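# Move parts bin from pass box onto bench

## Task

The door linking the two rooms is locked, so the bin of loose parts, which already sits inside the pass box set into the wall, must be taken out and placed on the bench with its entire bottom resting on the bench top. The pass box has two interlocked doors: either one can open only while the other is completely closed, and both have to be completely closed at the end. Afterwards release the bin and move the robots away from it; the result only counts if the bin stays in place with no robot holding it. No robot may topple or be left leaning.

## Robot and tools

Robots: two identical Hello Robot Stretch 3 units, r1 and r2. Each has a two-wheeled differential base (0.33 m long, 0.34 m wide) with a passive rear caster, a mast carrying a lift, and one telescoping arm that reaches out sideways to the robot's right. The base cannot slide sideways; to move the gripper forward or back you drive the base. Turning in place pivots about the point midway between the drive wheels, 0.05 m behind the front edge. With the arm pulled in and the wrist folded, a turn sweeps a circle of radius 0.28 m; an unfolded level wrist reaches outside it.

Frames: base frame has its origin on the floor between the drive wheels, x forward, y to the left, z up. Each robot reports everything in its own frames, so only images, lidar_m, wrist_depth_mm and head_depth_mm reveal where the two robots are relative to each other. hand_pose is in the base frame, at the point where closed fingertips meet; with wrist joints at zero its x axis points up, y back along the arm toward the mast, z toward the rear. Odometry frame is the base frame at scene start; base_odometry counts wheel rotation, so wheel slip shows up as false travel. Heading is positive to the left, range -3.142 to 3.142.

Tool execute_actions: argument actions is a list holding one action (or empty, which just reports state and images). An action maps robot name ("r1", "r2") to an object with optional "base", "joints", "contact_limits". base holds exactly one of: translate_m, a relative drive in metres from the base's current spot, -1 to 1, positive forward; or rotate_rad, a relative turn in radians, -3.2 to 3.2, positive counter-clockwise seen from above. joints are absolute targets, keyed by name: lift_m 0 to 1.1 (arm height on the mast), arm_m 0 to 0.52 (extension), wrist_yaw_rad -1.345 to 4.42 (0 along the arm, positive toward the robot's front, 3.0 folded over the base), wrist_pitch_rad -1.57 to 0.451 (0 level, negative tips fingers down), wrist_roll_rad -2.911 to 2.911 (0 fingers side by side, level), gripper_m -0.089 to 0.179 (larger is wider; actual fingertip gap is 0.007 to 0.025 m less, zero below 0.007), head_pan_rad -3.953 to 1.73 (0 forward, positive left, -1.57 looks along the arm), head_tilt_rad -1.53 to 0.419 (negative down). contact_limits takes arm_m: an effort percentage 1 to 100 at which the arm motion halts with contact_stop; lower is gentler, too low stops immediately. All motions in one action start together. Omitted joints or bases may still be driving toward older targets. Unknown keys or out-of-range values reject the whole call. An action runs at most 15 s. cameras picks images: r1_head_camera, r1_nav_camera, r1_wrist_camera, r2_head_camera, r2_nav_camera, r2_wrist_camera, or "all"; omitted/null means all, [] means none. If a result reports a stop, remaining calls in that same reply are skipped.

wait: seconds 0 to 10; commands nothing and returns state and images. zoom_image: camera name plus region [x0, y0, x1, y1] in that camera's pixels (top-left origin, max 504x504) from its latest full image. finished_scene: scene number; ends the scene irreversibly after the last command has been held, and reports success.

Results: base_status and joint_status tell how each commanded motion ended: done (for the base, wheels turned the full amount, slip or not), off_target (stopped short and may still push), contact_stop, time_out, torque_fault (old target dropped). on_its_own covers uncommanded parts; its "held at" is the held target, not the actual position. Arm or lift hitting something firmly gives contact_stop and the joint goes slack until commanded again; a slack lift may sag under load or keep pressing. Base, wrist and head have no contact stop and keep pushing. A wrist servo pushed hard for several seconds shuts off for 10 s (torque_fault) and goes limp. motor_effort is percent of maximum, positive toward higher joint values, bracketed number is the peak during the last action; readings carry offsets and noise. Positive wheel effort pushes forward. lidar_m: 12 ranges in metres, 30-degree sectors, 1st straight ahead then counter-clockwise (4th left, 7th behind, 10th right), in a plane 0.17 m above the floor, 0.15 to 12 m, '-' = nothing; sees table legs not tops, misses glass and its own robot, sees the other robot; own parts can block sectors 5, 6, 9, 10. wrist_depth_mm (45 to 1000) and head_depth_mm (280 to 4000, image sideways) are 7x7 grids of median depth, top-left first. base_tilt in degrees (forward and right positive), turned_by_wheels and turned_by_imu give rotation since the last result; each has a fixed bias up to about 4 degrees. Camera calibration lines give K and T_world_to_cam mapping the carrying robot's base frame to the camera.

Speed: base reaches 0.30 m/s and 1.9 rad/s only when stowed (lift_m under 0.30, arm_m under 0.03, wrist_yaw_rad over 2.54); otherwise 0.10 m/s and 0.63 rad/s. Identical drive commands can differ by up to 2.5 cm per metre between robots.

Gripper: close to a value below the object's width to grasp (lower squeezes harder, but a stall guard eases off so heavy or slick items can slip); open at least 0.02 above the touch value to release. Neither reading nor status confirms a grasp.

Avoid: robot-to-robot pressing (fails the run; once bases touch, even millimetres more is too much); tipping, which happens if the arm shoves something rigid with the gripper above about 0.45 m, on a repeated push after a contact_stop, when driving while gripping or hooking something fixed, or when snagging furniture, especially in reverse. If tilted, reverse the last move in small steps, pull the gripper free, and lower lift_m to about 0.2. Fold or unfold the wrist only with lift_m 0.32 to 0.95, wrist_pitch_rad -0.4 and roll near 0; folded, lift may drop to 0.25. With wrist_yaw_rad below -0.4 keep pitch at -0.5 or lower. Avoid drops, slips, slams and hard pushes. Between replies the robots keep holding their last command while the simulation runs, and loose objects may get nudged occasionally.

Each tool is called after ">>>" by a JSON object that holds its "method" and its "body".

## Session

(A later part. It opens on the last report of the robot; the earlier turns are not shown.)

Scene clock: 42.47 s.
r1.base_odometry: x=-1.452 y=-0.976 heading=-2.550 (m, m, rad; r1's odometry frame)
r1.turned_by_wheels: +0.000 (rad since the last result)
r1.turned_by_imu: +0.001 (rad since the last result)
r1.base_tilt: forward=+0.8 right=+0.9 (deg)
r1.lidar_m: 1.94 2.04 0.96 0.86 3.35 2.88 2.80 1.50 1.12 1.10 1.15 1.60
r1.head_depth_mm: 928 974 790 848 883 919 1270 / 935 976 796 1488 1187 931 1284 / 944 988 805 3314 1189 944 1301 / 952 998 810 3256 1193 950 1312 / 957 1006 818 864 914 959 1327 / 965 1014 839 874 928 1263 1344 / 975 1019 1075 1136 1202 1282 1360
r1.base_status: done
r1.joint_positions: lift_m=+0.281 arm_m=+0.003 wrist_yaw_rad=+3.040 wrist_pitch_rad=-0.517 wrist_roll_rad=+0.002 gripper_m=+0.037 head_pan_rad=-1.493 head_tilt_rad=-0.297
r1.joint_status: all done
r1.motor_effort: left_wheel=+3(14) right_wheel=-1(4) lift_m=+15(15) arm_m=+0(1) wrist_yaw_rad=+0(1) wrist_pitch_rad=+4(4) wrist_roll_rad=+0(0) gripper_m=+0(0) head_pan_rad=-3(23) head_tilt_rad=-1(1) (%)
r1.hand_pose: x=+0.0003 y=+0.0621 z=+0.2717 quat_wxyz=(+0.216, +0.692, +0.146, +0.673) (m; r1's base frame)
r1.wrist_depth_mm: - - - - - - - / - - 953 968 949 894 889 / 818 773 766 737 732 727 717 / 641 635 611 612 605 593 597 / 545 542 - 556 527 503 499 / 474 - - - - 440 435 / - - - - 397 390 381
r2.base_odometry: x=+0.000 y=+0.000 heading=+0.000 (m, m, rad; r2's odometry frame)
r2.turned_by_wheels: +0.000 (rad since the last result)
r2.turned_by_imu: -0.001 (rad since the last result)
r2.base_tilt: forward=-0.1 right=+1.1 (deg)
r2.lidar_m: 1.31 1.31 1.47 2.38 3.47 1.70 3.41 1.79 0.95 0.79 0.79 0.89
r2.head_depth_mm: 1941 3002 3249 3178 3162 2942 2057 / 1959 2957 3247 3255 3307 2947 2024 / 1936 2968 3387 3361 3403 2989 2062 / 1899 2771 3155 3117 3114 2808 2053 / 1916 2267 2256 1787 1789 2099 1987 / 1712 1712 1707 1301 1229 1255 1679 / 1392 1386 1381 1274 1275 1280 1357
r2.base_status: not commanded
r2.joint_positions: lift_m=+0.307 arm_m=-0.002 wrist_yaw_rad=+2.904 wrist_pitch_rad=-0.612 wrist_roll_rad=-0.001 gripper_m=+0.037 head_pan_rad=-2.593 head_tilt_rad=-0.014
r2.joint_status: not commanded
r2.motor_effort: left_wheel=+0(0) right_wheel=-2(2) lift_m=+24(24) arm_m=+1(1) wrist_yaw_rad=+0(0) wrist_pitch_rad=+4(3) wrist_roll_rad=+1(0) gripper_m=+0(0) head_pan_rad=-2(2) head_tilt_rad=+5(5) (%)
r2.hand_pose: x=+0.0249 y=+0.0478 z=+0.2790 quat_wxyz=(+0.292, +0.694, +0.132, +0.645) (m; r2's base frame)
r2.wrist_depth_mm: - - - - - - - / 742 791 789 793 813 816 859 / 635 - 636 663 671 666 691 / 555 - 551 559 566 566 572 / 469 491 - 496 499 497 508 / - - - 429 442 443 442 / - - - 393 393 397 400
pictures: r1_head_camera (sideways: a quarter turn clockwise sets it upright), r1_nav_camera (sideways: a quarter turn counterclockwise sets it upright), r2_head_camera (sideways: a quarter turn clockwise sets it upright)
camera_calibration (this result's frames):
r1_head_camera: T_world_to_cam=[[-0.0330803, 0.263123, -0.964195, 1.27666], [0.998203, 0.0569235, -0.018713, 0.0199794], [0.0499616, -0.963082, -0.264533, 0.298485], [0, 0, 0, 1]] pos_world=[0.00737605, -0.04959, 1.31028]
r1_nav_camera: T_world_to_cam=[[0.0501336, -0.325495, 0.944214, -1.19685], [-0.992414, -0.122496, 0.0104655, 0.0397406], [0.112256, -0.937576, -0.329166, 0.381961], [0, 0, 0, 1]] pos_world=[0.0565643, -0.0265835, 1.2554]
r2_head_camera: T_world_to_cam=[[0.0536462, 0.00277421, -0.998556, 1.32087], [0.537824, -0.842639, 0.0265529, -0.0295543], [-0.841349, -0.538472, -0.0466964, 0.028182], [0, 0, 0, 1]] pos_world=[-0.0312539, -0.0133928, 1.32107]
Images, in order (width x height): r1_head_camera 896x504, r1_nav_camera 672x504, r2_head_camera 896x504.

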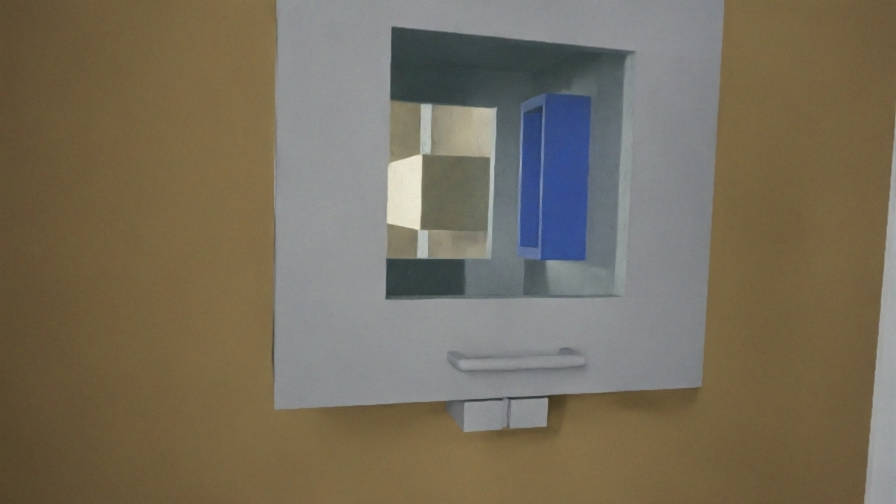

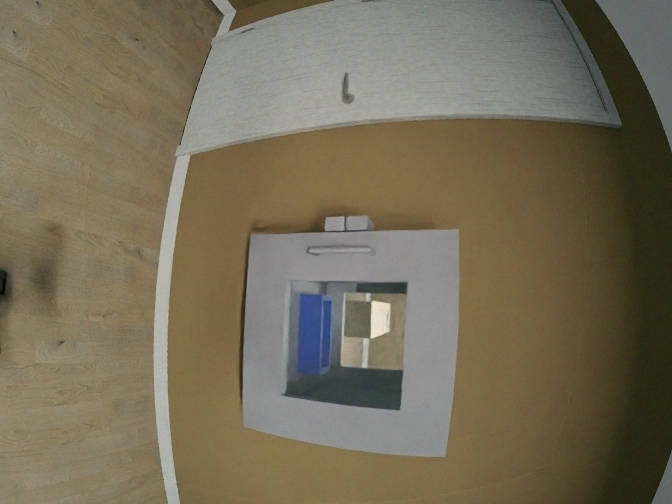

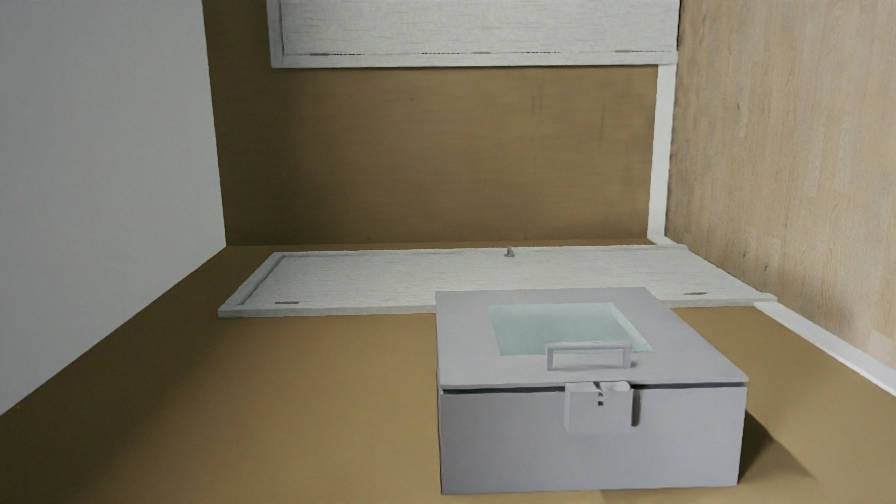

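>>> {"method": "execute_actions", "body": {"actions": [{"r1":{"base":{"translate_m":0.21},"joints":{"lift_m":0.88,"wrist_pitch_rad":-0.4}}}], "cameras": []}}

>>> {"method": "execute_actions", "body": {"actions": [{"r1":{"joints":{"wrist_yaw_rad":0,"gripper_m":0.09}}}], "cameras": []}}

>>> {"method": "execute_actions", "body": {"actions": [{"r1":{"joints":{"wrist_pitch_rad":0,"arm_m":0.33,"head_tilt_rad":-0.5}}}], "cameras": ["r1_head_camera","r1_wrist_camera"]}}

Scene clock: 57.97 s.
r1.base_odometry: x=-1.627 y=-1.094 heading=-2.550 (m, m, rad; r1's odometry frame)
r1.turned_by_wheels: +0.000 (rad since the last result)
r1.turned_by_imu: +0.000 (rad since the last result)
r1.base_tilt: forward=+0.8 right=+0.9 (deg)
r1.lidar_m: 1.73 1.82 0.87 1.09 3.35 3.09 2.99 1.50 1.13 1.11 1.16 1.62
r1.head_depth_mm: 937 980 799 - 1184 931 1279 / 942 989 805 - 1184 941 1292 / 951 996 815 848 895 950 1310 / 961 1005 1039 877 928 1246 1325 / 968 1015 1070 1119 1181 1258 1343 / 974 1023 1073 1135 1199 1277 1360 / 984 1029 1083 1146 1214 1281 1354
r1.base_status: done
r1.joint_positions: lift_m=+0.879 arm_m=+0.003 wrist_yaw_rad=+3.040 wrist_pitch_rad=-0.419 wrist_roll_rad=+0.002 gripper_m=+0.037 head_pan_rad=-1.493 head_tilt_rad=-0.297
r1.joint_status: all done
r1.motor_effort: left_wheel=+3(13) right_wheel=-1(6) lift_m=+52(55) arm_m=+0(0) wrist_yaw_rad=+1(1) wrist_pitch_rad=+5(6) wrist_roll_rad=+0(0) gripper_m=+0(0) head_pan_rad=-2(3) head_tilt_rad=-1(2) (%)
r1.hand_pose: x=+0.0016 y=+0.0756 z=+0.8918 quat_wxyz=(+0.182, +0.699, +0.112, +0.683) (m; r1's base frame)
r1.wrist_depth_mm: - - - - - - - / - - 927 910 972 - - / - - - - - - - / - - - - - - - / - - - - - - - / - - - - - - - / - - - - - - -
r2.base_odometry: x=+0.000 y=+0.000 heading=+0.000 (m, m, rad; r2's odometry frame)
r2.turned_by_wheels: +0.000 (rad since the last result)
r2.turned_by_imu: -0.002 (rad since the last result)
r2.base_tilt: forward=-0.1 right=+1.1 (deg)
r2.lidar_m: 1.32 1.31 1.47 2.39 3.49 1.70 3.39 1.78 0.95 0.79 0.79 0.89
r2.head_depth_mm: 1944 2992 3231 3238 3190 2955 2043 / 1923 2949 3296 3257 3344 2992 2019 / 1944 2933 3384 3411 3476 3012 2057 / 1930 2779 3171 3168 3182 2773 2042 / 1902 2261 2241 1772 1795 2069 1976 / 1734 1716 1719 1313 1234 1263 1674 / 1389 1384 1372 1273 1272 1279 1355
r2.base_status: not commanded
r2.joint_positions: lift_m=+0.307 arm_m=-0.002 wrist_yaw_rad=+2.904 wrist_pitch_rad=-0.612 wrist_roll_rad=-0.001 gripper_m=+0.037 head_pan_rad=-2.593 head_tilt_rad=-0.014
r2.joint_status: not commanded
r2.motor_effort: left_wheel=+0(0) right_wheel=-1(1) lift_m=+24(24) arm_m=+1(1) wrist_yaw_rad=+0(0) wrist_pitch_rad=+4(3) wrist_roll_rad=+1(0) gripper_m=+0(1) head_pan_rad=-2(3) head_tilt_rad=+5(5) (%)
r2.hand_pose: x=+0.0249 y=+0.0478 z=+0.2790 quat_wxyz=(+0.292, +0.694, +0.132, +0.645) (m; r2's base frame)
r2.wrist_depth_mm: - - - - - - - / 740 802 804 799 818 806 860 / 643 - 646 661 673 693 695 / 552 - 546 561 569 579 591 / 477 497 - 488 497 502 514 / - - - 429 438 449 444 / - - - 397 394 398 402
pictures: none
No camera images: the call's "cameras" was empty. Leave "cameras" out to get every camera's image.

Scene clock: 60.50 s.
r1.base_odometry: x=-1.627 y=-1.094 heading=-2.550 (m, m, rad; r1's odometry frame)
r1.turned_by_wheels: +0.000 (rad since the last result)
r1.turned_by_imu: +0.000 (rad since the last result)
r1.base_tilt: forward=+0.8 right=+0.9 (deg)
r1.lidar_m: 1.73 1.82 0.87 1.09 3.34 3.08 2.99 1.51 1.13 1.10 1.16 1.61
r1.head_depth_mm: 934 981 798 - 1186 930 1284 / 943 985 806 - 1183 943 1298 / 950 993 815 846 895 950 1307 / 959 1007 1042 875 927 1244 1322 / 963 1015 1065 1126 1185 1259 1338 / 974 1024 1076 1133 1197 1269 1354 / 984 1030 1085 1146 1207 1274 1354
r1.base_status: not commanded
r1.joint_positions: lift_m=+0.879 arm_m=+0.003 wrist_yaw_rad=+0.002 wrist_pitch_rad=-0.419 wrist_roll_rad=+0.002 gripper_m=+0.090 head_pan_rad=-1.493 head_tilt_rad=-0.297
r1.joint_status: all done
r1.motor_effort: left_wheel=+3(3) right_wheel=-1(1) lift_m=+52(51) arm_m=-1(0) wrist_yaw_rad=-2(3) wrist_pitch_rad=+6(6) wrist_roll_rad=+0(0) gripper_m=+0(79) head_pan_rad=-2(1) head_tilt_rad=-1(0) (%)
r1.hand_pose: x=-0.0210 y=-0.3719 z=+0.8918 quat_wxyz=(+0.691, +0.148, -0.692, -0.147) (m; r1's base frame)
r1.wrist_depth_mm: 805 809 806 576 859 885 566 / 908 885 902 638 623 617 613 / 997 969 990 976 692 961 942 / - - - - - - - / - - - - - - - / - - - - - - - / - - - - - - -
r2.base_odometry: x=+0.000 y=+0.000 heading=+0.000 (m, m, rad; r2's odometry frame)
r2.turned_by_wheels: +0.000 (rad since the last result)
r2.turned_by_imu: -0.001 (rad since the last result)
r2.base_tilt: forward=-0.2 right=+1.1 (deg)
r2.lidar_m: 1.32 1.31 1.47 2.39 3.49 1.71 3.41 1.79 0.95 0.79 0.79 0.88
r2.head_depth_mm: 1952 2945 3234 3246 3253 2957 2034 / 1932 2998 3299 3285 3307 2965 2066 / 1936 2924 3387 3370 3398 3031 2067 / 1902 2795 3158 3108 3181 2806 2046 / 1917 2244 2233 1794 1772 2044 1959 / 1723 1731 1703 1301 1229 1260 1674 / 1388 1379 1384 1283 1274 1282 1358
r2.base_status: not commanded
r2.joint_positions: lift_m=+0.307 arm_m=-0.002 wrist_yaw_rad=+2.904 wrist_pitch_rad=-0.612 wrist_roll_rad=-0.001 gripper_m=+0.037 head_pan_rad=-2.593 head_tilt_rad=-0.014
r2.joint_status: not commanded
r2.motor_effort: left_wheel=+0(0) right_wheel=-1(2) lift_m=+24(24) arm_m=+1(2) wrist_yaw_rad=+0(0) wrist_pitch_rad=+3(4) wrist_roll_rad=+0(0) gripper_m=+0(0) head_pan_rad=-3(2) head_tilt_rad=+5(5) (%)
r2.hand_pose: x=+0.0249 y=+0.0478 z=+0.2790 quat_wxyz=(+0.292, +0.694, +0.132, +0.645) (m; r2's base frame)
r2.wrist_depth_mm: - - - - - - - / 739 802 788 788 812 821 836 / 654 - 661 662 658 688 672 / 546 - 556 558 561 579 586 / 471 489 - 490 487 504 515 / - - - 429 441 440 445 / - - - 392 392 391 394
pictures: none
No camera images: the call's "cameras" was empty. Leave "cameras" out to get every camera's image.

Scene clock: 64.13 s.
r1.base_odometry: x=-1.627 y=-1.094 heading=-2.550 (m, m, rad; r1's odometry frame)
r1.turned_by_wheels: +0.000 (rad since the last result)
r1.turned_by_imu: +0.000 (rad since the last result)
r1.base_tilt: forward=+0.8 right=+0.9 (deg)
r1.lidar_m: 1.73 1.82 0.87 1.09 3.35 3.09 3.01 1.51 1.13 1.10 1.16 1.61
r1.head_depth_mm: 903 752 - 1195 - 1467 1318 / 911 760 3669 1187 1336 1455 1350 / 916 766 827 879 1356 1476 1355 / 925 982 874 1179 1330 1491 1341 / 936 1011 1101 1208 1344 1500 1345 / 942 1022 1111 1226 1364 1502 1339 / 952 1029 1125 1231 1356 1502 1335
r1.base_status: not commanded
r1.joint_positions: lift_m=+0.879 arm_m=+0.330 wrist_yaw_rad=+0.001 wrist_pitch_rad=-0.021 wrist_roll_rad=+0.002 gripper_m=+0.090 head_pan_rad=-1.493 head_tilt_rad=-0.494
r1.joint_status: all done
r1.motor_effort: left_wheel=+3(3) right_wheel=-2(1) lift_m=+51(52) arm_m=+3(4) wrist_yaw_rad=+0(3) wrist_pitch_rad=+6(6) wrist_roll_rad=+1(0) gripper_m=+0(0) head_pan_rad=-2(2) head_tilt_rad=-3(14) (%)
r1.hand_pose: x=-0.0213 y=-0.7303 z=+0.9884 quat_wxyz=(+0.707, +0.008, -0.707, -0.008) (m; r1's base frame)
r1.wrist_depth_mm: 528 511 498 272 273 790 640 / 548 529 524 280 280 861 640 / 569 561 300 291 293 883 634 / 580 571 560 302 307 893 633 / 604 605 590 314 312 616 618 / 632 631 620 330 327 576 543 / 641 667 639 346 341 335 330
r2.base_odometry: x=+0.000 y=+0.000 heading=+0.000 (m, m, rad; r2's odometry frame)
r2.turned_by_wheels: +0.000 (rad since the last result)
r2.turned_by_imu: -0.001 (rad since the last result)
r2.base_tilt: forward=+0.0 right=+1.0 (deg)
r2.lidar_m: 1.32 1.31 1.47 2.39 3.49 1.70 3.40 1.78 0.95 0.79 0.79 0.88
r2.head_depth_mm: 1952 3048 3215 3180 3218 2898 2022 / 1926 2955 3304 3282 3400 2950 2054 / 1936 2970 3360 3394 3401 2971 2030 / 1925 2780 3179 3132 3116 2809 2095 / 1907 2269 2248 1784 1783 2092 1979 / 1709 1710 1715 1287 1230 1256 1688 / 1396 1386 1380 1276 1273 1272 1360
r2.base_status: not commanded
r2.joint_positions: lift_m=+0.307 arm_m=-0.002 wrist_yaw_rad=+2.904 wrist_pitch_rad=-0.612 wrist_roll_rad=-0.001 gripper_m=+0.037 head_pan_rad=-2.593 head_tilt_rad=-0.014
r2.joint_status: not commanded
r2.motor_effort: left_wheel=+0(0) right_wheel=-1(1) lift_m=+24(24) arm_m=+0(1) wrist_yaw_rad=+0(0) wrist_pitch_rad=+3(3) wrist_roll_rad=+1(0) gripper_m=+0(0) head_pan_rad=-2(2) head_tilt_rad=+5(5) (%)
r2.hand_pose: x=+0.0249 y=+0.0478 z=+0.2790 quat_wxyz=(+0.292, +0.694, +0.132, +0.645) (m; r2's base frame)
r2.wrist_depth_mm: - - - - - - - / 737 812 764 805 805 815 856 / 635 - 658 664 668 673 672 / 546 - 562 573 570 576 583 / 483 491 - 488 494 494 517 / - - - 424 434 444 448 / - - - 392 391 396 398
pictures: r1_head_camera (sideways: a quarter turn clockwise sets it upright), r1_wrist_camera
camera_calibration (this result's frames):
r1_head_camera: T_world_to_cam=[[-0.0473198, 0.446354, -0.893605, 1.18461], [0.997893, 0.060876, -0.0224349, 0.0248214], [0.0443852, -0.892783, -0.448294, 0.537664], [0, 0, 0, 1]] pos_world=[0.00742197, -0.0502473, 1.30016]
r1_wrist_camera: T_world_to_cam=[[-0.999614, -0.00517819, -0.0273056, 0.00359289], [0.0257042, 0.201378, -0.979176, 1.15092], [0.0105691, -0.9795, -0.201167, -0.354182], [0, 0, 0, 1]] pos_world=[-0.0222485, -0.578673, 1.0558]
Images, in order (width x height): r1_head_camera 896x504, r1_wrist_camera 644x364.

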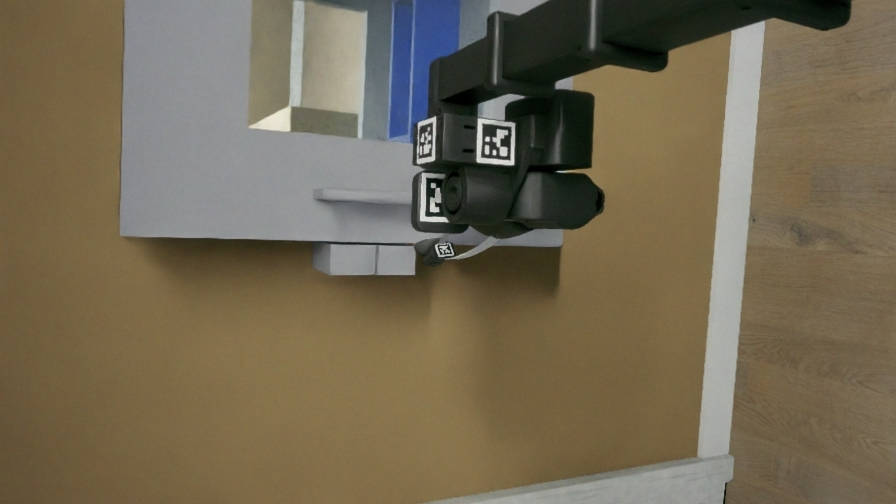

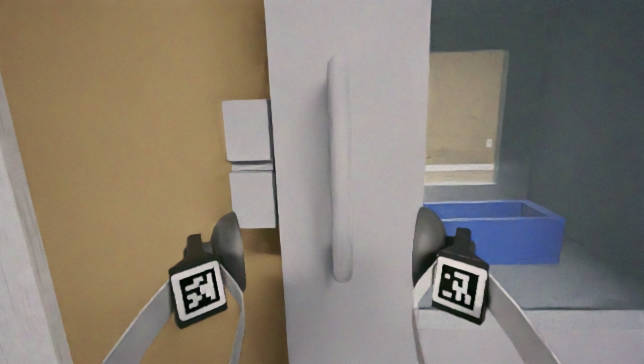

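>>> {"method": "execute_actions", "body": {"actions": [{"r1":{"joints":{"gripper_m":0.065,"lift_m":0.9,"arm_m":0.455},"contact_limits":{"arm_m":15}}}], "cameras": ["r1_head_camera","r1_wrist_camera"]}}

Scene clock: 72.40 s.
r1.base_odometry: x=-1.627 y=-1.094 heading=-2.550 (m, m, rad; r1's odometry frame)
r1.turned_by_wheels: +0.000 (rad since the last result)
r1.turned_by_imu: +0.000 (rad since the last result)
r1.base_tilt: forward=+0.8 right=+0.9 (deg)
r1.lidar_m: 1.73 1.82 0.87 1.09 3.36 3.09 2.98 1.51 1.14 1.11 1.16 1.61
r1.head_depth_mm: 903 756 - 1274 - 1434 1350 / 910 760 - 964 1302 1456 1348 / 918 767 817 952 1317 1473 1347 / 927 980 889 1188 1329 1489 1345 / 936 1010 1104 1212 1341 1497 1343 / 941 1019 1114 1226 1362 1500 1338 / 947 1030 1123 1235 1360 1505 1331
r1.base_status: not commanded
r1.joint_positions: lift_m=+0.899 arm_m=+0.454 wrist_yaw_rad=-0.007 wrist_pitch_rad=-0.024 wrist_roll_rad=+0.002 gripper_m=+0.065 head_pan_rad=-1.493 head_tilt_rad=-0.494
r1.joint_status: all done
r1.motor_effort: left_wheel=+2(3) right_wheel=-1(1) lift_m=+51(53) arm_m=+10(9) wrist_yaw_rad=+6(6) wrist_pitch_rad=+7(7) wrist_roll_rad=+0(1) gripper_m=-1(77) head_pan_rad=-2(2) head_tilt_rad=-2(2) (%)
r1.contact_limits: arm_m 15 (drawing in: default 25, maximum 41; extending or still: default 33, maximum 55)
r1.hand_pose: x=-0.0233 y=-0.8547 z=+1.0079 quat_wxyz=(+0.707, +0.006, -0.707, -0.011) (m; r1's base frame)
r1.wrist_depth_mm: 397 394 161 157 155 659 642 / 415 405 166 161 161 714 637 / 428 422 174 167 166 734 628 / 444 438 178 173 173 771 640 / 465 458 184 180 180 597 580 / 490 477 - 188 189 495 500 / 507 503 349 197 196 447 454
r2.base_odometry: x=+0.000 y=+0.000 heading=+0.000 (m, m, rad; r2's odometry frame)
r2.turned_by_wheels: +0.000 (rad since the last result)
r2.turned_by_imu: -0.001 (rad since the last result)
r2.base_tilt: forward=-0.1 right=+1.1 (deg)
r2.lidar_m: 1.31 1.31 1.47 2.39 3.48 1.71 3.39 1.78 0.95 0.79 0.79 0.89
r2.head_depth_mm: 1957 3010 3190 3223 3225 2947 2027 / 1938 2985 3293 3332 3404 3027 2037 / 1922 2913 3397 3443 3393 3000 2043 / 1932 2791 3129 3171 3155 2793 2064 / 1917 2260 2272 1777 1776 2074 1975 / 1730 1718 1700 1303 1238 1259 1680 / 1398 1388 1373 1274 1268 1279 1344
r2.base_status: not commanded
r2.joint_positions: lift_m=+0.307 arm_m=-0.002 wrist_yaw_rad=+2.904 wrist_pitch_rad=-0.612 wrist_roll_rad=-0.001 gripper_m=+0.037 head_pan_rad=-2.593 head_tilt_rad=-0.014
r2.joint_status: not commanded
r2.motor_effort: left_wheel=+0(1) right_wheel=+0(1) lift_m=+24(24) arm_m=+0(1) wrist_yaw_rad=+0(0) wrist_pitch_rad=+3(3) wrist_roll_rad=+0(1) gripper_m=+0(0) head_pan_rad=-2(3) head_tilt_rad=+6(5) (%)
r2.hand_pose: x=+0.0249 y=+0.0478 z=+0.2790 quat_wxyz=(+0.292, +0.694, +0.132, +0.645) (m; r2's base frame)
r2.wrist_depth_mm: - - - - - - - / 737 817 796 798 819 831 830 / 621 - 639 665 688 668 686 / 545 - 558 563 568 576 573 / 476 488 - 496 503 502 500 / - - - 421 434 437 444 / - - - 388 394 395 396
pictures: r1_head_camera (sideways: a quarter turn clockwise sets it upright), r1_wrist_camera
camera_calibration (this result's frames):
r1_head_camera: T_world_to_cam=[[-0.0473207, 0.446366, -0.893599, 1.1846], [0.997893, 0.0608763, -0.0224351, 0.0248217], [0.0443847, -0.892778, -0.448306, 0.53768], [0, 0, 0, 1]] pos_world=[0.00742197, -0.0502473, 1.30016]
r1_wrist_camera: T_world_to_cam=[[-0.999624, 0.00248253, -0.0273163, 0.00809546], [0.0272499, 0.203461, -0.978704, 1.19637], [0.00312815, -0.97908, -0.203452, -0.469594], [0, 0, 0, 1]] pos_world=[-0.0230396, -0.703205, 1.07557]
Images, in order (width x height): r1_head_camera 896x504, r1_wrist_camera 644x364.

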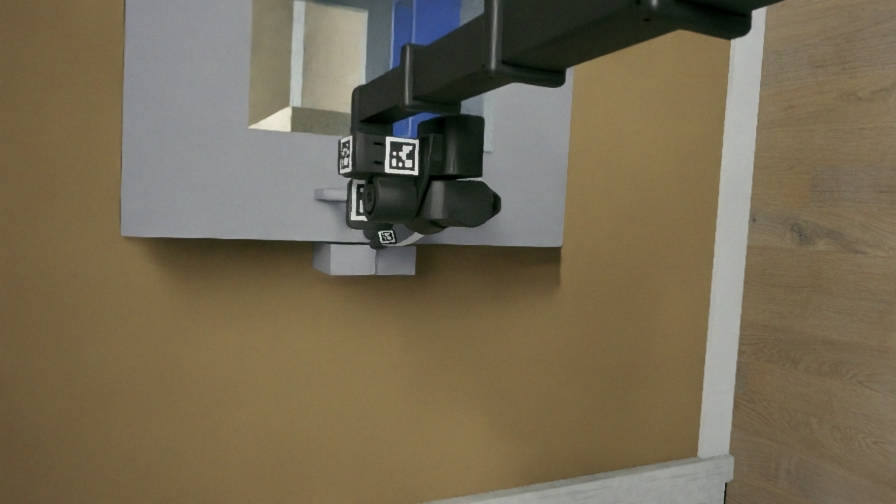

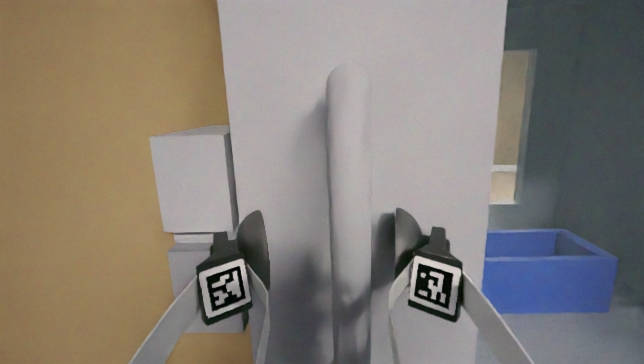

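Touching the face. Grip and pull.

>>> {"method": "execute_actions", "body": {"actions": [{"r1":{"joints":{"arm_m":0.44,"gripper_m":-0.04}}}], "cameras": []}}

>>> {"method": "execute_actions", "body": {"actions": [{"r1":{"joints":{"arm_m":0.29}}}], "cameras": ["r1_head_camera","r1_wrist_camera"]}}

Scene clock: 76.73 s.
r1.base_odometry: x=-1.627 y=-1.094 heading=-2.550 (m, m, rad; r1's odometry frame)
r1.turned_by_wheels: -0.001 (rad since the last result)
r1.turned_by_imu: -0.001 (rad since the last result)
r1.base_tilt: forward=+0.8 right=+0.9 (deg)
r1.lidar_m: 1.73 1.82 0.87 1.08 3.35 3.08 3.00 1.51 1.13 1.11 1.16 1.61
r1.head_depth_mm: 906 747 - 1240 - 1440 1354 / 912 751 - - 1303 1455 1342 / 922 757 812 - 1307 1475 1346 / 924 977 885 1181 1332 1493 1342 / 934 1007 1099 1213 1345 1498 1344 / 937 1019 1113 1222 1362 1499 1336 / 949 1027 1123 1241 1362 1504 1338
r1.base_status: not commanded
r1.joint_positions: lift_m=+0.899 arm_m=+0.440 wrist_yaw_rad=-0.031 wrist_pitch_rad=-0.020 wrist_roll_rad=+0.002 gripper_m=-0.039 head_pan_rad=-1.493 head_tilt_rad=-0.494
r1.joint_status: all done
r1.on_its_own: wrist_yaw_rad is at rest, and its effort (+30) is outside its rest range (-12 to +12)
r1.motor_effort: left_wheel=-10(10) right_wheel=+15(15) lift_m=+51(51) arm_m=-2(8) wrist_yaw_rad=+30(30) wrist_pitch_rad=+6(7) wrist_roll_rad=+0(1) gripper_m=-20(97) head_pan_rad=-3(3) head_tilt_rad=-1(2) (%)
r1.hand_pose: x=-0.0294 y=-0.8407 z=+1.0088 quat_wxyz=(+0.707, -0.004, -0.707, -0.018) (m; r1's base frame)
r1.wrist_depth_mm: 399 399 162 161 161 713 601 / 421 414 168 164 166 753 617 / 433 427 174 121 173 774 619 / 452 441 182 177 180 801 614 / 472 464 191 127 186 616 583 / 481 486 204 130 194 519 524 / 508 507 206 200 203 454 451
r2.base_odometry: x=+0.000 y=+0.000 heading=+0.000 (m, m, rad; r2's odometry frame)
r2.turned_by_wheels: +0.000 (rad since the last result)
r2.turned_by_imu: -0.001 (rad since the last result)
r2.base_tilt: forward=-0.2 right=+1.2 (deg)
r2.lidar_m: 1.32 1.31 1.47 2.39 3.49 1.70 3.40 1.78 0.95 0.79 0.79 0.88
r2.head_depth_mm: 1946 3015 3163 3224 3218 2975 2027 / 1943 2921 3351 3267 3368 2972 2005 / 1935 2967 3354 3447 3407 2967 2043 / 1917 2782 3189 3137 3107 2842 2083 / 1897 2268 2279 1765 1784 2079 1968 / 1711 1698 1715 1296 1241 1260 1661 / 1399 1378 1381 1262 1264 1282 1350
r2.base_status: not commanded
r2.joint_positions: lift_m=+0.307 arm_m=-0.002 wrist_yaw_rad=+2.904 wrist_pitch_rad=-0.612 wrist_roll_rad=-0.001 gripper_m=+0.037 head_pan_rad=-2.593 head_tilt_rad=-0.014
r2.joint_status: not commanded
r2.motor_effort: left_wheel=+0(0) right_wheel=+0(0) lift_m=+24(24) arm_m=+0(1) wrist_yaw_rad=+1(0) wrist_pitch_rad=+3(4) wrist_roll_rad=+0(1) gripper_m=+0(0) head_pan_rad=-3(2) head_tilt_rad=+6(5) (%)
r2.hand_pose: x=+0.0249 y=+0.0478 z=+0.2790 quat_wxyz=(+0.292, +0.694, +0.132, +0.645) (m; r2's base frame)
r2.wrist_depth_mm: - - - - - - - / 717 829 789 793 792 835 858 / 632 - 651 664 666 672 698 / 544 - 565 558 564 563 580 / 480 487 - 483 501 498 514 / - - - 418 441 443 441 / - - - 388 391 396 395
pictures: none
No camera images: the call's "cameras" was empty. Leave "cameras" out to get every camera's image.

Scene clock: 80.47 s.
r1.base_odometry: x=-1.627 y=-1.094 heading=-2.550 (m, m, rad; r1's odometry frame)
r1.turned_by_wheels: +0.000 (rad since the last result)
r1.turned_by_imu: -0.037 (rad since the last result)
r1.base_tilt: forward=+0.8 right=+0.9 (deg)
r1.lidar_m: 1.73 1.79 0.87 0.89 3.31 3.11 3.00 1.56 1.14 1.10 1.15 1.55
r1.head_depth_mm: 909 647 1473 1202 - 1479 1350 / 914 629 1474 1187 1358 1468 1349 / 919 611 668 - - 1479 1344 / 919 798 855 917 1297 1489 1342 / 928 1003 1079 1202 1334 1495 1337 / 931 1007 1102 1208 1339 1500 1337 / 935 1013 1108 1220 1349 1493 1338
r1.base_status: not commanded
r1.joint_positions: lift_m=+0.899 arm_m=+0.290 wrist_yaw_rad=-0.137 wrist_pitch_rad=-0.021 wrist_roll_rad=+0.002 gripper_m=-0.039 head_pan_rad=-1.493 head_tilt_rad=-0.494
r1.joint_status: all done
r1.on_its_own: wrist_yaw_rad is held at -0.123, not at your +0.000, by its stall guard, which is not easing now; wrist_yaw_rad is at rest, and its effort (+13) is outside its rest range (-12 to +12)
r1.motor_effort: left_wheel=-4(43) right_wheel=+7(35) lift_m=+51(51) arm_m=-4(8) wrist_yaw_rad=+13(72) wrist_pitch_rad=+6(7) wrist_roll_rad=+0(0) gripper_m=-20(24) head_pan_rad=-2(2) head_tilt_rad=-2(2) (%)
r1.hand_pose: x=-0.0565 y=-0.6886 z=+1.0086 quat_wxyz=(+0.705, -0.041, -0.706, -0.056) (m; r1's base frame)
r1.wrist_depth_mm: 497 497 148 166 635 649 477 / 511 519 152 163 897 686 481 / 533 533 157 167 921 686 487 / 544 557 163 126 822 703 495 / 572 583 167 128 716 722 498 / 587 600 170 130 616 599 416 / 628 634 183 195 453 411 372
r2.base_odometry: x=+0.000 y=+0.000 heading=+0.000 (m, m, rad; r2's odometry frame)
r2.turned_by_wheels: +0.000 (rad since the last result)
r2.turned_by_imu: -0.001 (rad since the last result)
r2.base_tilt: forward=-0.1 right=+1.1 (deg)
r2.lidar_m: 1.31 1.31 1.47 2.39 3.50 1.71 3.40 1.78 0.95 0.79 0.79 0.88
r2.head_depth_mm: 1944 2973 3184 3183 3200 3006 2038 / 1934 2981 3296 3315 3323 3003 2029 / 1934 2964 3337 3364 3438 2991 2053 / 1922 2803 3206 3172 3155 2825 2058 / 1902 2296 2259 1792 1791 2075 1981 / 1719 1709 1700 1302 1232 1256 1690 / 1381 1376 1386 1267 1272 1284 1358
r2.base_status: not commanded
r2.joint_positions: lift_m=+0.307 arm_m=-0.002 wrist_yaw_rad=+2.904 wrist_pitch_rad=-0.612 wrist_roll_rad=-0.001 gripper_m=+0.037 head_pan_rad=-2.593 head_tilt_rad=-0.014
r2.joint_status: not commanded
r2.motor_effort: left_wheel=+0(0) right_wheel=+0(1) lift_m=+24(24) arm_m=+1(0) wrist_yaw_rad=+0(0) wrist_pitch_rad=+3(3) wrist_roll_rad=+1(1) gripper_m=+0(0) head_pan_rad=-2(2) head_tilt_rad=+5(5) (%)
r2.hand_pose: x=+0.0249 y=+0.0478 z=+0.2790 quat_wxyz=(+0.292, +0.694, +0.132, +0.645) (m; r2's base frame)
r2.wrist_depth_mm: - - - - - - - / 729 807 792 809 809 822 847 / 628 - 651 655 676 667 715 / 549 - 558 566 566 574 580 / 476 490 - 492 501 498 496 / - - - 430 441 441 444 / - - - 394 395 401 398
pictures: r1_head_camera (sideways: a quarter turn clockwise sets it upright), r1_wrist_camera
camera_calibration (this result's frames):
r1_head_camera: T_world_to_cam=[[-0.047354, 0.446804, -0.893378, 1.18431], [0.997892, 0.0608854, -0.0224433, 0.0248324], [0.0443659, -0.892558, -0.448745, 0.538252], [0, 0, 0, 1]] pos_world=[0.0074218, -0.0502464, 1.30013]
r1_wrist_camera: T_world_to_cam=[[-0.990837, 0.132275, -0.0273066, 0.0643613], [0.053081, 0.195457, -0.979275, 1.16069], [-0.124196, -0.971751, -0.200688, -0.311583], [0, 0, 0, 1]] pos_world=[-0.0365366, -0.53816, 1.07587]
Images, in order (width x height): r1_head_camera 896x504, r1_wrist_camera 644x364.

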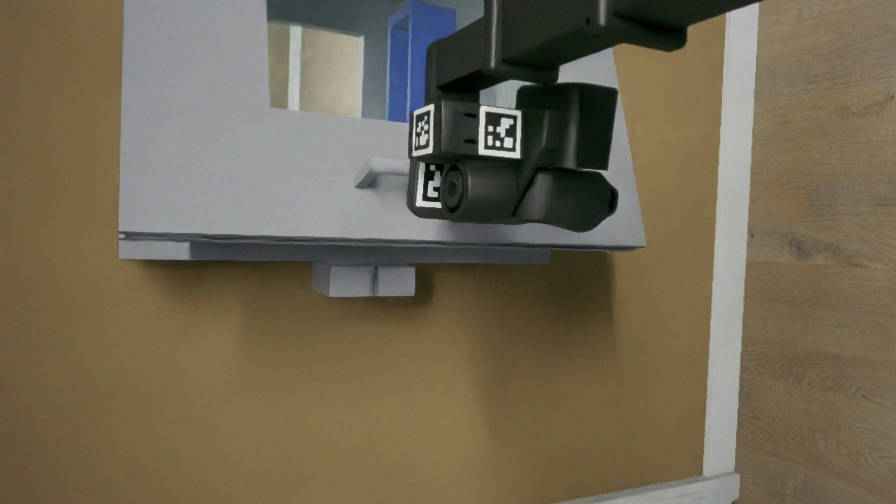

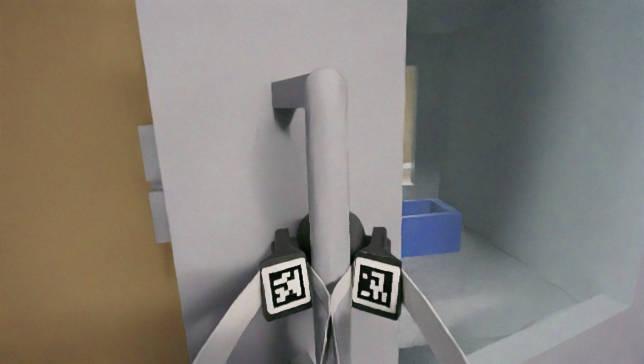

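>>> {"method": "execute_actions", "body": {"actions": [{"r1":{"base":{"translate_m":-0.09},"joints":{"arm_m":0.12,"wrist_yaw_rad":-0.25}}}], "cameras": []}}

>>> {"method": "execute_actions", "body": {"actions": [{"r1":{"joints":{"gripper_m":0.06}}}], "cameras": []}}

>>> {"method": "execute_actions", "body": {"actions": [{"r1":{"joints":{"arm_m":0.0,"wrist_yaw_rad":0}}}], "cameras": ["r1_head_camera","r1_nav_camera"]}}

Scene clock: 91.07 s.
r1.base_odometry: x=-1.552 y=-1.043 heading=-2.550 (m, m, rad; r1's odometry frame)
r1.turned_by_wheels: +0.000 (rad since the last result)
r1.turned_by_imu: -0.044 (rad since the last result)
r1.base_tilt: forward=+0.8 right=+0.9 (deg)
r1.lidar_m: 1.81 1.86 0.90 1.06 3.27 3.08 2.93 1.63 1.16 1.10 1.13 1.49
r1.head_depth_mm: 920 499 1202 1187 1019 - - / 912 445 496 545 - - - / 912 409 449 496 528 - 1276 / 912 1315 1454 1175 1310 1462 1310 / 909 807 879 981 1333 1484 1342 / 918 999 1062 1194 1330 1489 1342 / 922 1001 1089 1197 1328 1489 1335
r1.base_status: done
r1.joint_positions: lift_m=+0.899 arm_m=+0.120 wrist_yaw_rad=-0.314 wrist_pitch_rad=-0.021 wrist_roll_rad=+0.002 gripper_m=-0.039 head_pan_rad=-1.493 head_tilt_rad=-0.496
r1.joint_status: wrist_yaw_rad off_target (ended at -0.314, target -0.250); the others done
r1.on_its_own: wrist_yaw_rad is held at -0.298, not at your -0.250, by its stall guard, which is not easing now; wrist_yaw_rad is at rest, and its effort (+15) is outside its rest range (-12 to +12)
r1.motor_effort: left_wheel=-3(41) right_wheel=+9(45) lift_m=+50(51) arm_m=-6(13) wrist_yaw_rad=+15(100) wrist_pitch_rad=+6(9) wrist_roll_rad=+0(0) gripper_m=-19(27) head_pan_rad=-2(2) head_tilt_rad=-2(2) (%)
r1.hand_pose: x=-0.1004 y=-0.5086 z=+1.0085 quat_wxyz=(+0.697, -0.103, -0.700, -0.118) (m; r1's base frame)
r1.wrist_depth_mm: 95 109 145 671 539 919 - / 97 111 136 190 607 963 - / 105 113 144 185 635 - - / 114 114 153 189 696 - - / 428 116 156 128 705 - - / 660 118 150 132 - - - / 700 124 171 220 488 - -
r2.base_odometry: x=+0.000 y=+0.000 heading=+0.000 (m, m, rad; r2's odometry frame)
r2.turned_by_wheels: +0.000 (rad since the last result)
r2.turned_by_imu: -0.002 (rad since the last result)
r2.base_tilt: forward=-0.2 right=+1.1 (deg)
r2.lidar_m: 1.31 1.31 1.47 2.39 3.48 1.71 3.42 1.78 0.95 0.79 0.79 0.89
r2.head_depth_mm: 1945 2999 3192 3253 3198 2955 2042 / 1937 2962 3282 3340 3282 2943 2054 / 1925 2973 3361 3365 3401 2986 2061 / 1921 2771 3158 3127 3102 2842 2057 / 1925 2283 2246 1800 1804 2078 1973 / 1725 1711 1704 1307 1230 1260 1677 / 1393 1385 1372 1270 1266 1279 1348
r2.base_status: not commanded
r2.joint_positions: lift_m=+0.307 arm_m=-0.002 wrist_yaw_rad=+2.904 wrist_pitch_rad=-0.612 wrist_roll_rad=-0.001 gripper_m=+0.037 head_pan_rad=-2.593 head_tilt_rad=-0.014
r2.joint_status: not commanded
r2.motor_effort: left_wheel=+0(0) right_wheel=-1(1) lift_m=+24(24) arm_m=+1(1) wrist_yaw_rad=+0(0) wrist_pitch_rad=+4(3) wrist_roll_rad=+1(0) gripper_m=+0(0) head_pan_rad=-2(3) head_tilt_rad=+5(5) (%)
r2.hand_pose: x=+0.0249 y=+0.0478 z=+0.2790 quat_wxyz=(+0.292, +0.694, +0.132, +0.645) (m; r2's base frame)
r2.wrist_depth_mm: - - - - - - - / 734 785 778 795 803 821 853 / 628 - 656 663 674 691 687 / 546 - 554 566 576 579 587 / 481 489 - 486 509 501 509 / - - - 427 439 443 450 / - - - 391 391 400 399
pictures: none
No camera images: the call's "cameras" was empty. Leave "cameras" out to get every camera's image.

Scene clock: 92.67 s.
r1.base_odometry: x=-1.552 y=-1.043 heading=-2.550 (m, m, rad; r1's odometry frame)
r1.turned_by_wheels: +0.000 (rad since the last result)
r1.turned_by_imu: +0.000 (rad since the last result)
r1.base_tilt: forward=+0.8 right=+0.9 (deg)
r1.lidar_m: 1.81 1.86 0.90 1.06 3.29 3.08 2.94 1.63 1.15 1.10 1.14 1.48
r1.head_depth_mm: 919 528 1208 1187 835 - - / 921 475 530 1072 - - - / 911 433 477 527 - - 1273 / 911 779 1400 1113 1013 1048 1309 / 911 805 880 984 1322 1488 1343 / 922 999 1062 1194 1328 1488 1337 / 921 998 1090 1194 1322 1491 1336
r1.base_status: not commanded
r1.joint_positions: lift_m=+0.899 arm_m=+0.120 wrist_yaw_rad=-0.298 wrist_pitch_rad=-0.022 wrist_roll_rad=+0.002 gripper_m=+0.060 head_pan_rad=-1.493 head_tilt_rad=-0.496
r1.joint_status: all done
r1.on_its_own: wrist_yaw_rad is held at -0.298, not at your -0.250, by its stall guard, which is not easing now
r1.motor_effort: left_wheel=+1(3) right_wheel=+0(9) lift_m=+50(50) arm_m=-3(6) wrist_yaw_rad=-1(17) wrist_pitch_rad=+6(7) wrist_roll_rad=+0(1) gripper_m=-1(84) head_pan_rad=-2(2) head_tilt_rad=-2(1) (%)
r1.hand_pose: x=-0.0966 y=-0.5096 z=+1.0085 quat_wxyz=(+0.698, -0.097, -0.701, -0.113) (m; r1's base frame)
r1.wrist_depth_mm: 111 130 168 761 497 898 - / 113 132 152 951 637 941 - / 115 134 161 900 651 - - / 120 136 170 938 677 - - / 136 138 167 779 787 - - / 662 140 - 639 461 - - / 687 137 189 334 - - -
r2.base_odometry: x=+0.000 y=+0.000 heading=+0.000 (m, m, rad; r2's odometry frame)
r2.turned_by_wheels: +0.000 (rad since the last result)
r2.turned_by_imu: +0.000 (rad since the last result)
r2.base_tilt: forward=-0.2 right=+1.1 (deg)
r2.lidar_m: 1.31 1.31 1.47 2.38 3.48 1.71 3.40 1.78 0.95 0.79 0.79 0.88
r2.head_depth_mm: 1934 3019 3185 3160 3192 2941 2035 / 1934 2963 3183 3345 3296 2961 2042 / 1938 2974 3435 3419 3427 2986 2061 / 1908 2792 3145 3120 3115 2793 2072 / 1909 2279 2272 1776 1783 2074 1962 / 1717 1717 1708 1307 1229 1256 1671 / 1390 1386 1378 1264 1263 1288 1354
r2.base_status: not commanded
r2.joint_positions: lift_m=+0.307 arm_m=-0.002 wrist_yaw_rad=+2.904 wrist_pitch_rad=-0.612 wrist_roll_rad=-0.001 gripper_m=+0.037 head_pan_rad=-2.593 head_tilt_rad=-0.014
r2.joint_status: not commanded
r2.motor_effort: left_wheel=+0(0) right_wheel=-1(1) lift_m=+24(24) arm_m=+1(1) wrist_yaw_rad=+0(0) wrist_pitch_rad=+3(4) wrist_roll_rad=+0(0) gripper_m=+0(1) head_pan_rad=-2(2) head_tilt_rad=+5(5) (%)
r2.hand_pose: x=+0.0249 y=+0.0478 z=+0.2790 quat_wxyz=(+0.292, +0.694, +0.132, +0.645) (m; r2's base frame)
r2.wrist_depth_mm: - - - - - - - / 729 797 775 802 807 836 827 / 638 - 653 665 658 656 684 / 550 - 558 567 565 567 568 / 473 491 - 496 503 496 504 / - - - 427 443 435 448 / - - - 393 392 393 398
pictures: none
No camera images: the call's "cameras" was empty. Leave "cameras" out to get every camera's image.

Scene clock: 94.77 s.
r1.base_odometry: x=-1.552 y=-1.043 heading=-2.550 (m, m, rad; r1's odometry frame)
r1.turned_by_wheels: +0.000 (rad since the last result)
r1.turned_by_imu: +0.000 (rad since the last result)
r1.base_tilt: forward=+0.8 right=+0.9 (deg)
r1.lidar_m: 1.80 1.86 0.89 1.06 3.27 3.05 2.94 1.63 1.16 1.10 1.13 1.49
r1.head_depth_mm: 920 600 1283 1193 888 1490 1445 / 918 556 1495 1203 835 1454 1376 / 910 519 570 632 723 765 - / 909 487 530 584 640 721 1345 / 913 789 867 945 1301 1486 1344 / 920 1001 1060 1196 1329 1494 1340 / 923 996 1088 1200 1327 1490 1330
r1.base_status: not commanded
r1.joint_positions: lift_m=+0.899 arm_m=+0.003 wrist_yaw_rad=-0.001 wrist_pitch_rad=-0.022 wrist_roll_rad=+0.002 gripper_m=+0.060 head_pan_rad=-1.493 head_tilt_rad=-0.496
r1.joint_status: all done
joint sent to its limit — the command would take r1.arm_m past its lower limit, so that joint was sent only as far as its limit.
r1.motor_effort: left_wheel=+1(2) right_wheel=+0(6) lift_m=+50(50) arm_m=-4(4) wrist_yaw_rad=+1(23) wrist_pitch_rad=+6(6) wrist_roll_rad=+0(0) gripper_m=+0(4) head_pan_rad=-2(3) head_tilt_rad=-2(1) (%)
r1.hand_pose: x=-0.0217 y=-0.4035 z=+1.0085 quat_wxyz=(+0.707, +0.007, -0.707, -0.008) (m; r1's base frame)
r1.wrist_depth_mm: 798 798 302 329 429 525 819 / 819 828 315 333 - 601 867 / 845 864 627 334 - 628 899 / 886 884 632 346 - 656 909 / 893 954 918 362 912 643 972 / 942 977 - 384 469 686 - / 976 997 - 406 518 - -
r2.base_odometry: x=+0.000 y=+0.000 heading=+0.000 (m, m, rad; r2's odometry frame)
r2.turned_by_wheels: +0.000 (rad since the last result)
r2.turned_by_imu: -0.001 (rad since the last result)
r2.base_tilt: forward=-0.2 right=+1.0 (deg)
r2.lidar_m: 1.32 1.31 1.47 2.40 3.49 1.71 3.40 1.78 0.95 0.79 0.79 0.89
r2.head_depth_mm: 1960 3032 3142 3196 3260 2986 2043 / 1932 3041 3279 3297 3318 2982 2036 / 1942 2953 3405 3406 3397 2981 2058 / 1910 2780 3124 3159 3140 2821 2058 / 1917 2260 2259 1793 1769 2085 1982 / 1720 1723 1720 1297 1234 1260 1690 / 1386 1381 1377 1273 1269 1284 1352
r2.base_status: not commanded
r2.joint_positions: lift_m=+0.307 arm_m=-0.002 wrist_yaw_rad=+2.904 wrist_pitch_rad=-0.612 wrist_roll_rad=-0.001 gripper_m=+0.037 head_pan_rad=-2.593 head_tilt_rad=-0.014
r2.joint_status: not commanded
r2.motor_effort: left_wheel=-1(0) right_wheel=-1(1) lift_m=+24(24) arm_m=+1(2) wrist_yaw_rad=+0(1) wrist_pitch_rad=+3(3) wrist_roll_rad=+0(0) gripper_m=+0(0) head_pan_rad=-3(2) head_tilt_rad=+6(6) (%)
r2.hand_pose: x=+0.0249 y=+0.0478 z=+0.2790 quat_wxyz=(+0.292, +0.694, +0.132, +0.645) (m; r2's base frame)
r2.wrist_depth_mm: - - - - - - - / 746 805 780 793 813 812 836 / 638 - 652 668 674 671 702 / 540 - 558 561 564 571 580 / 473 489 - 485 498 500 497 / - - - 426 439 439 446 / - - - 391 390 391 400
pictures: r1_head_camera (sideways: a quarter turn clockwise sets it upright), r1_nav_camera (sideways: a quarter turn counterclockwise sets it upright)
camera_calibration (this result's frames):
r1_head_camera: T_world_to_cam=[[-0.0473342, 0.447773, -0.892893, 1.18368], [0.997903, 0.060699, -0.0224614, 0.0248558], [0.0441401, -0.892085, -0.449707, 0.539505], [0, 0, 0, 1]] pos_world=[0.00741105, -0.0502448, 1.30008]
r1_nav_camera: T_world_to_cam=[[0.0639653, -0.504969, 0.860764, -1.08806], [-0.992361, -0.123357, 0.00137715, 0.0515738], [0.105486, -0.854277, -0.509003, 0.61602], [0, 0, 0, 1]] pos_world=[0.0557966, -0.0168225, 1.25005]
Images, in order (width x height): r1_head_camera 896x504, r1_nav_camera 672x504.

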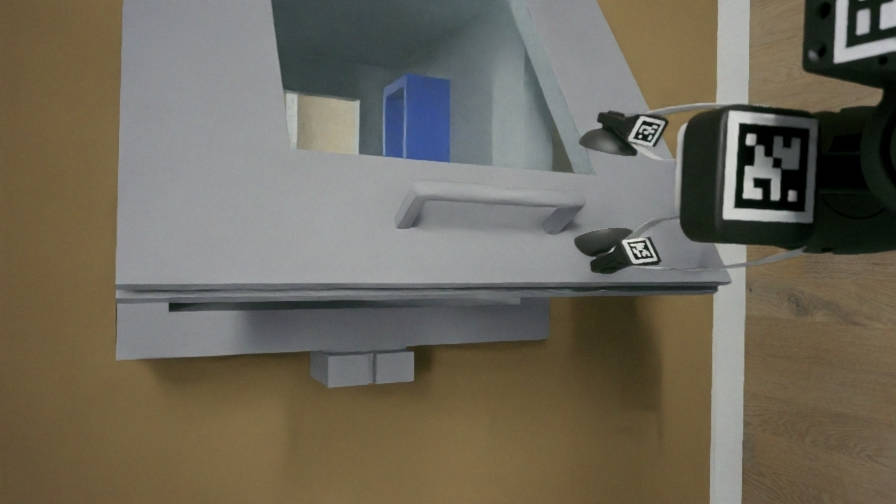

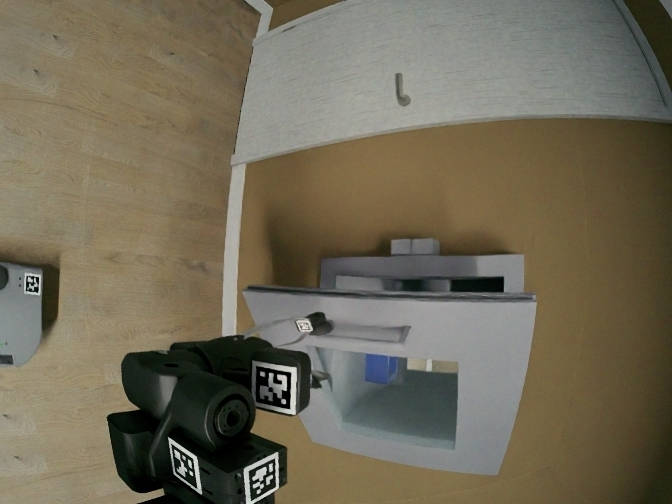

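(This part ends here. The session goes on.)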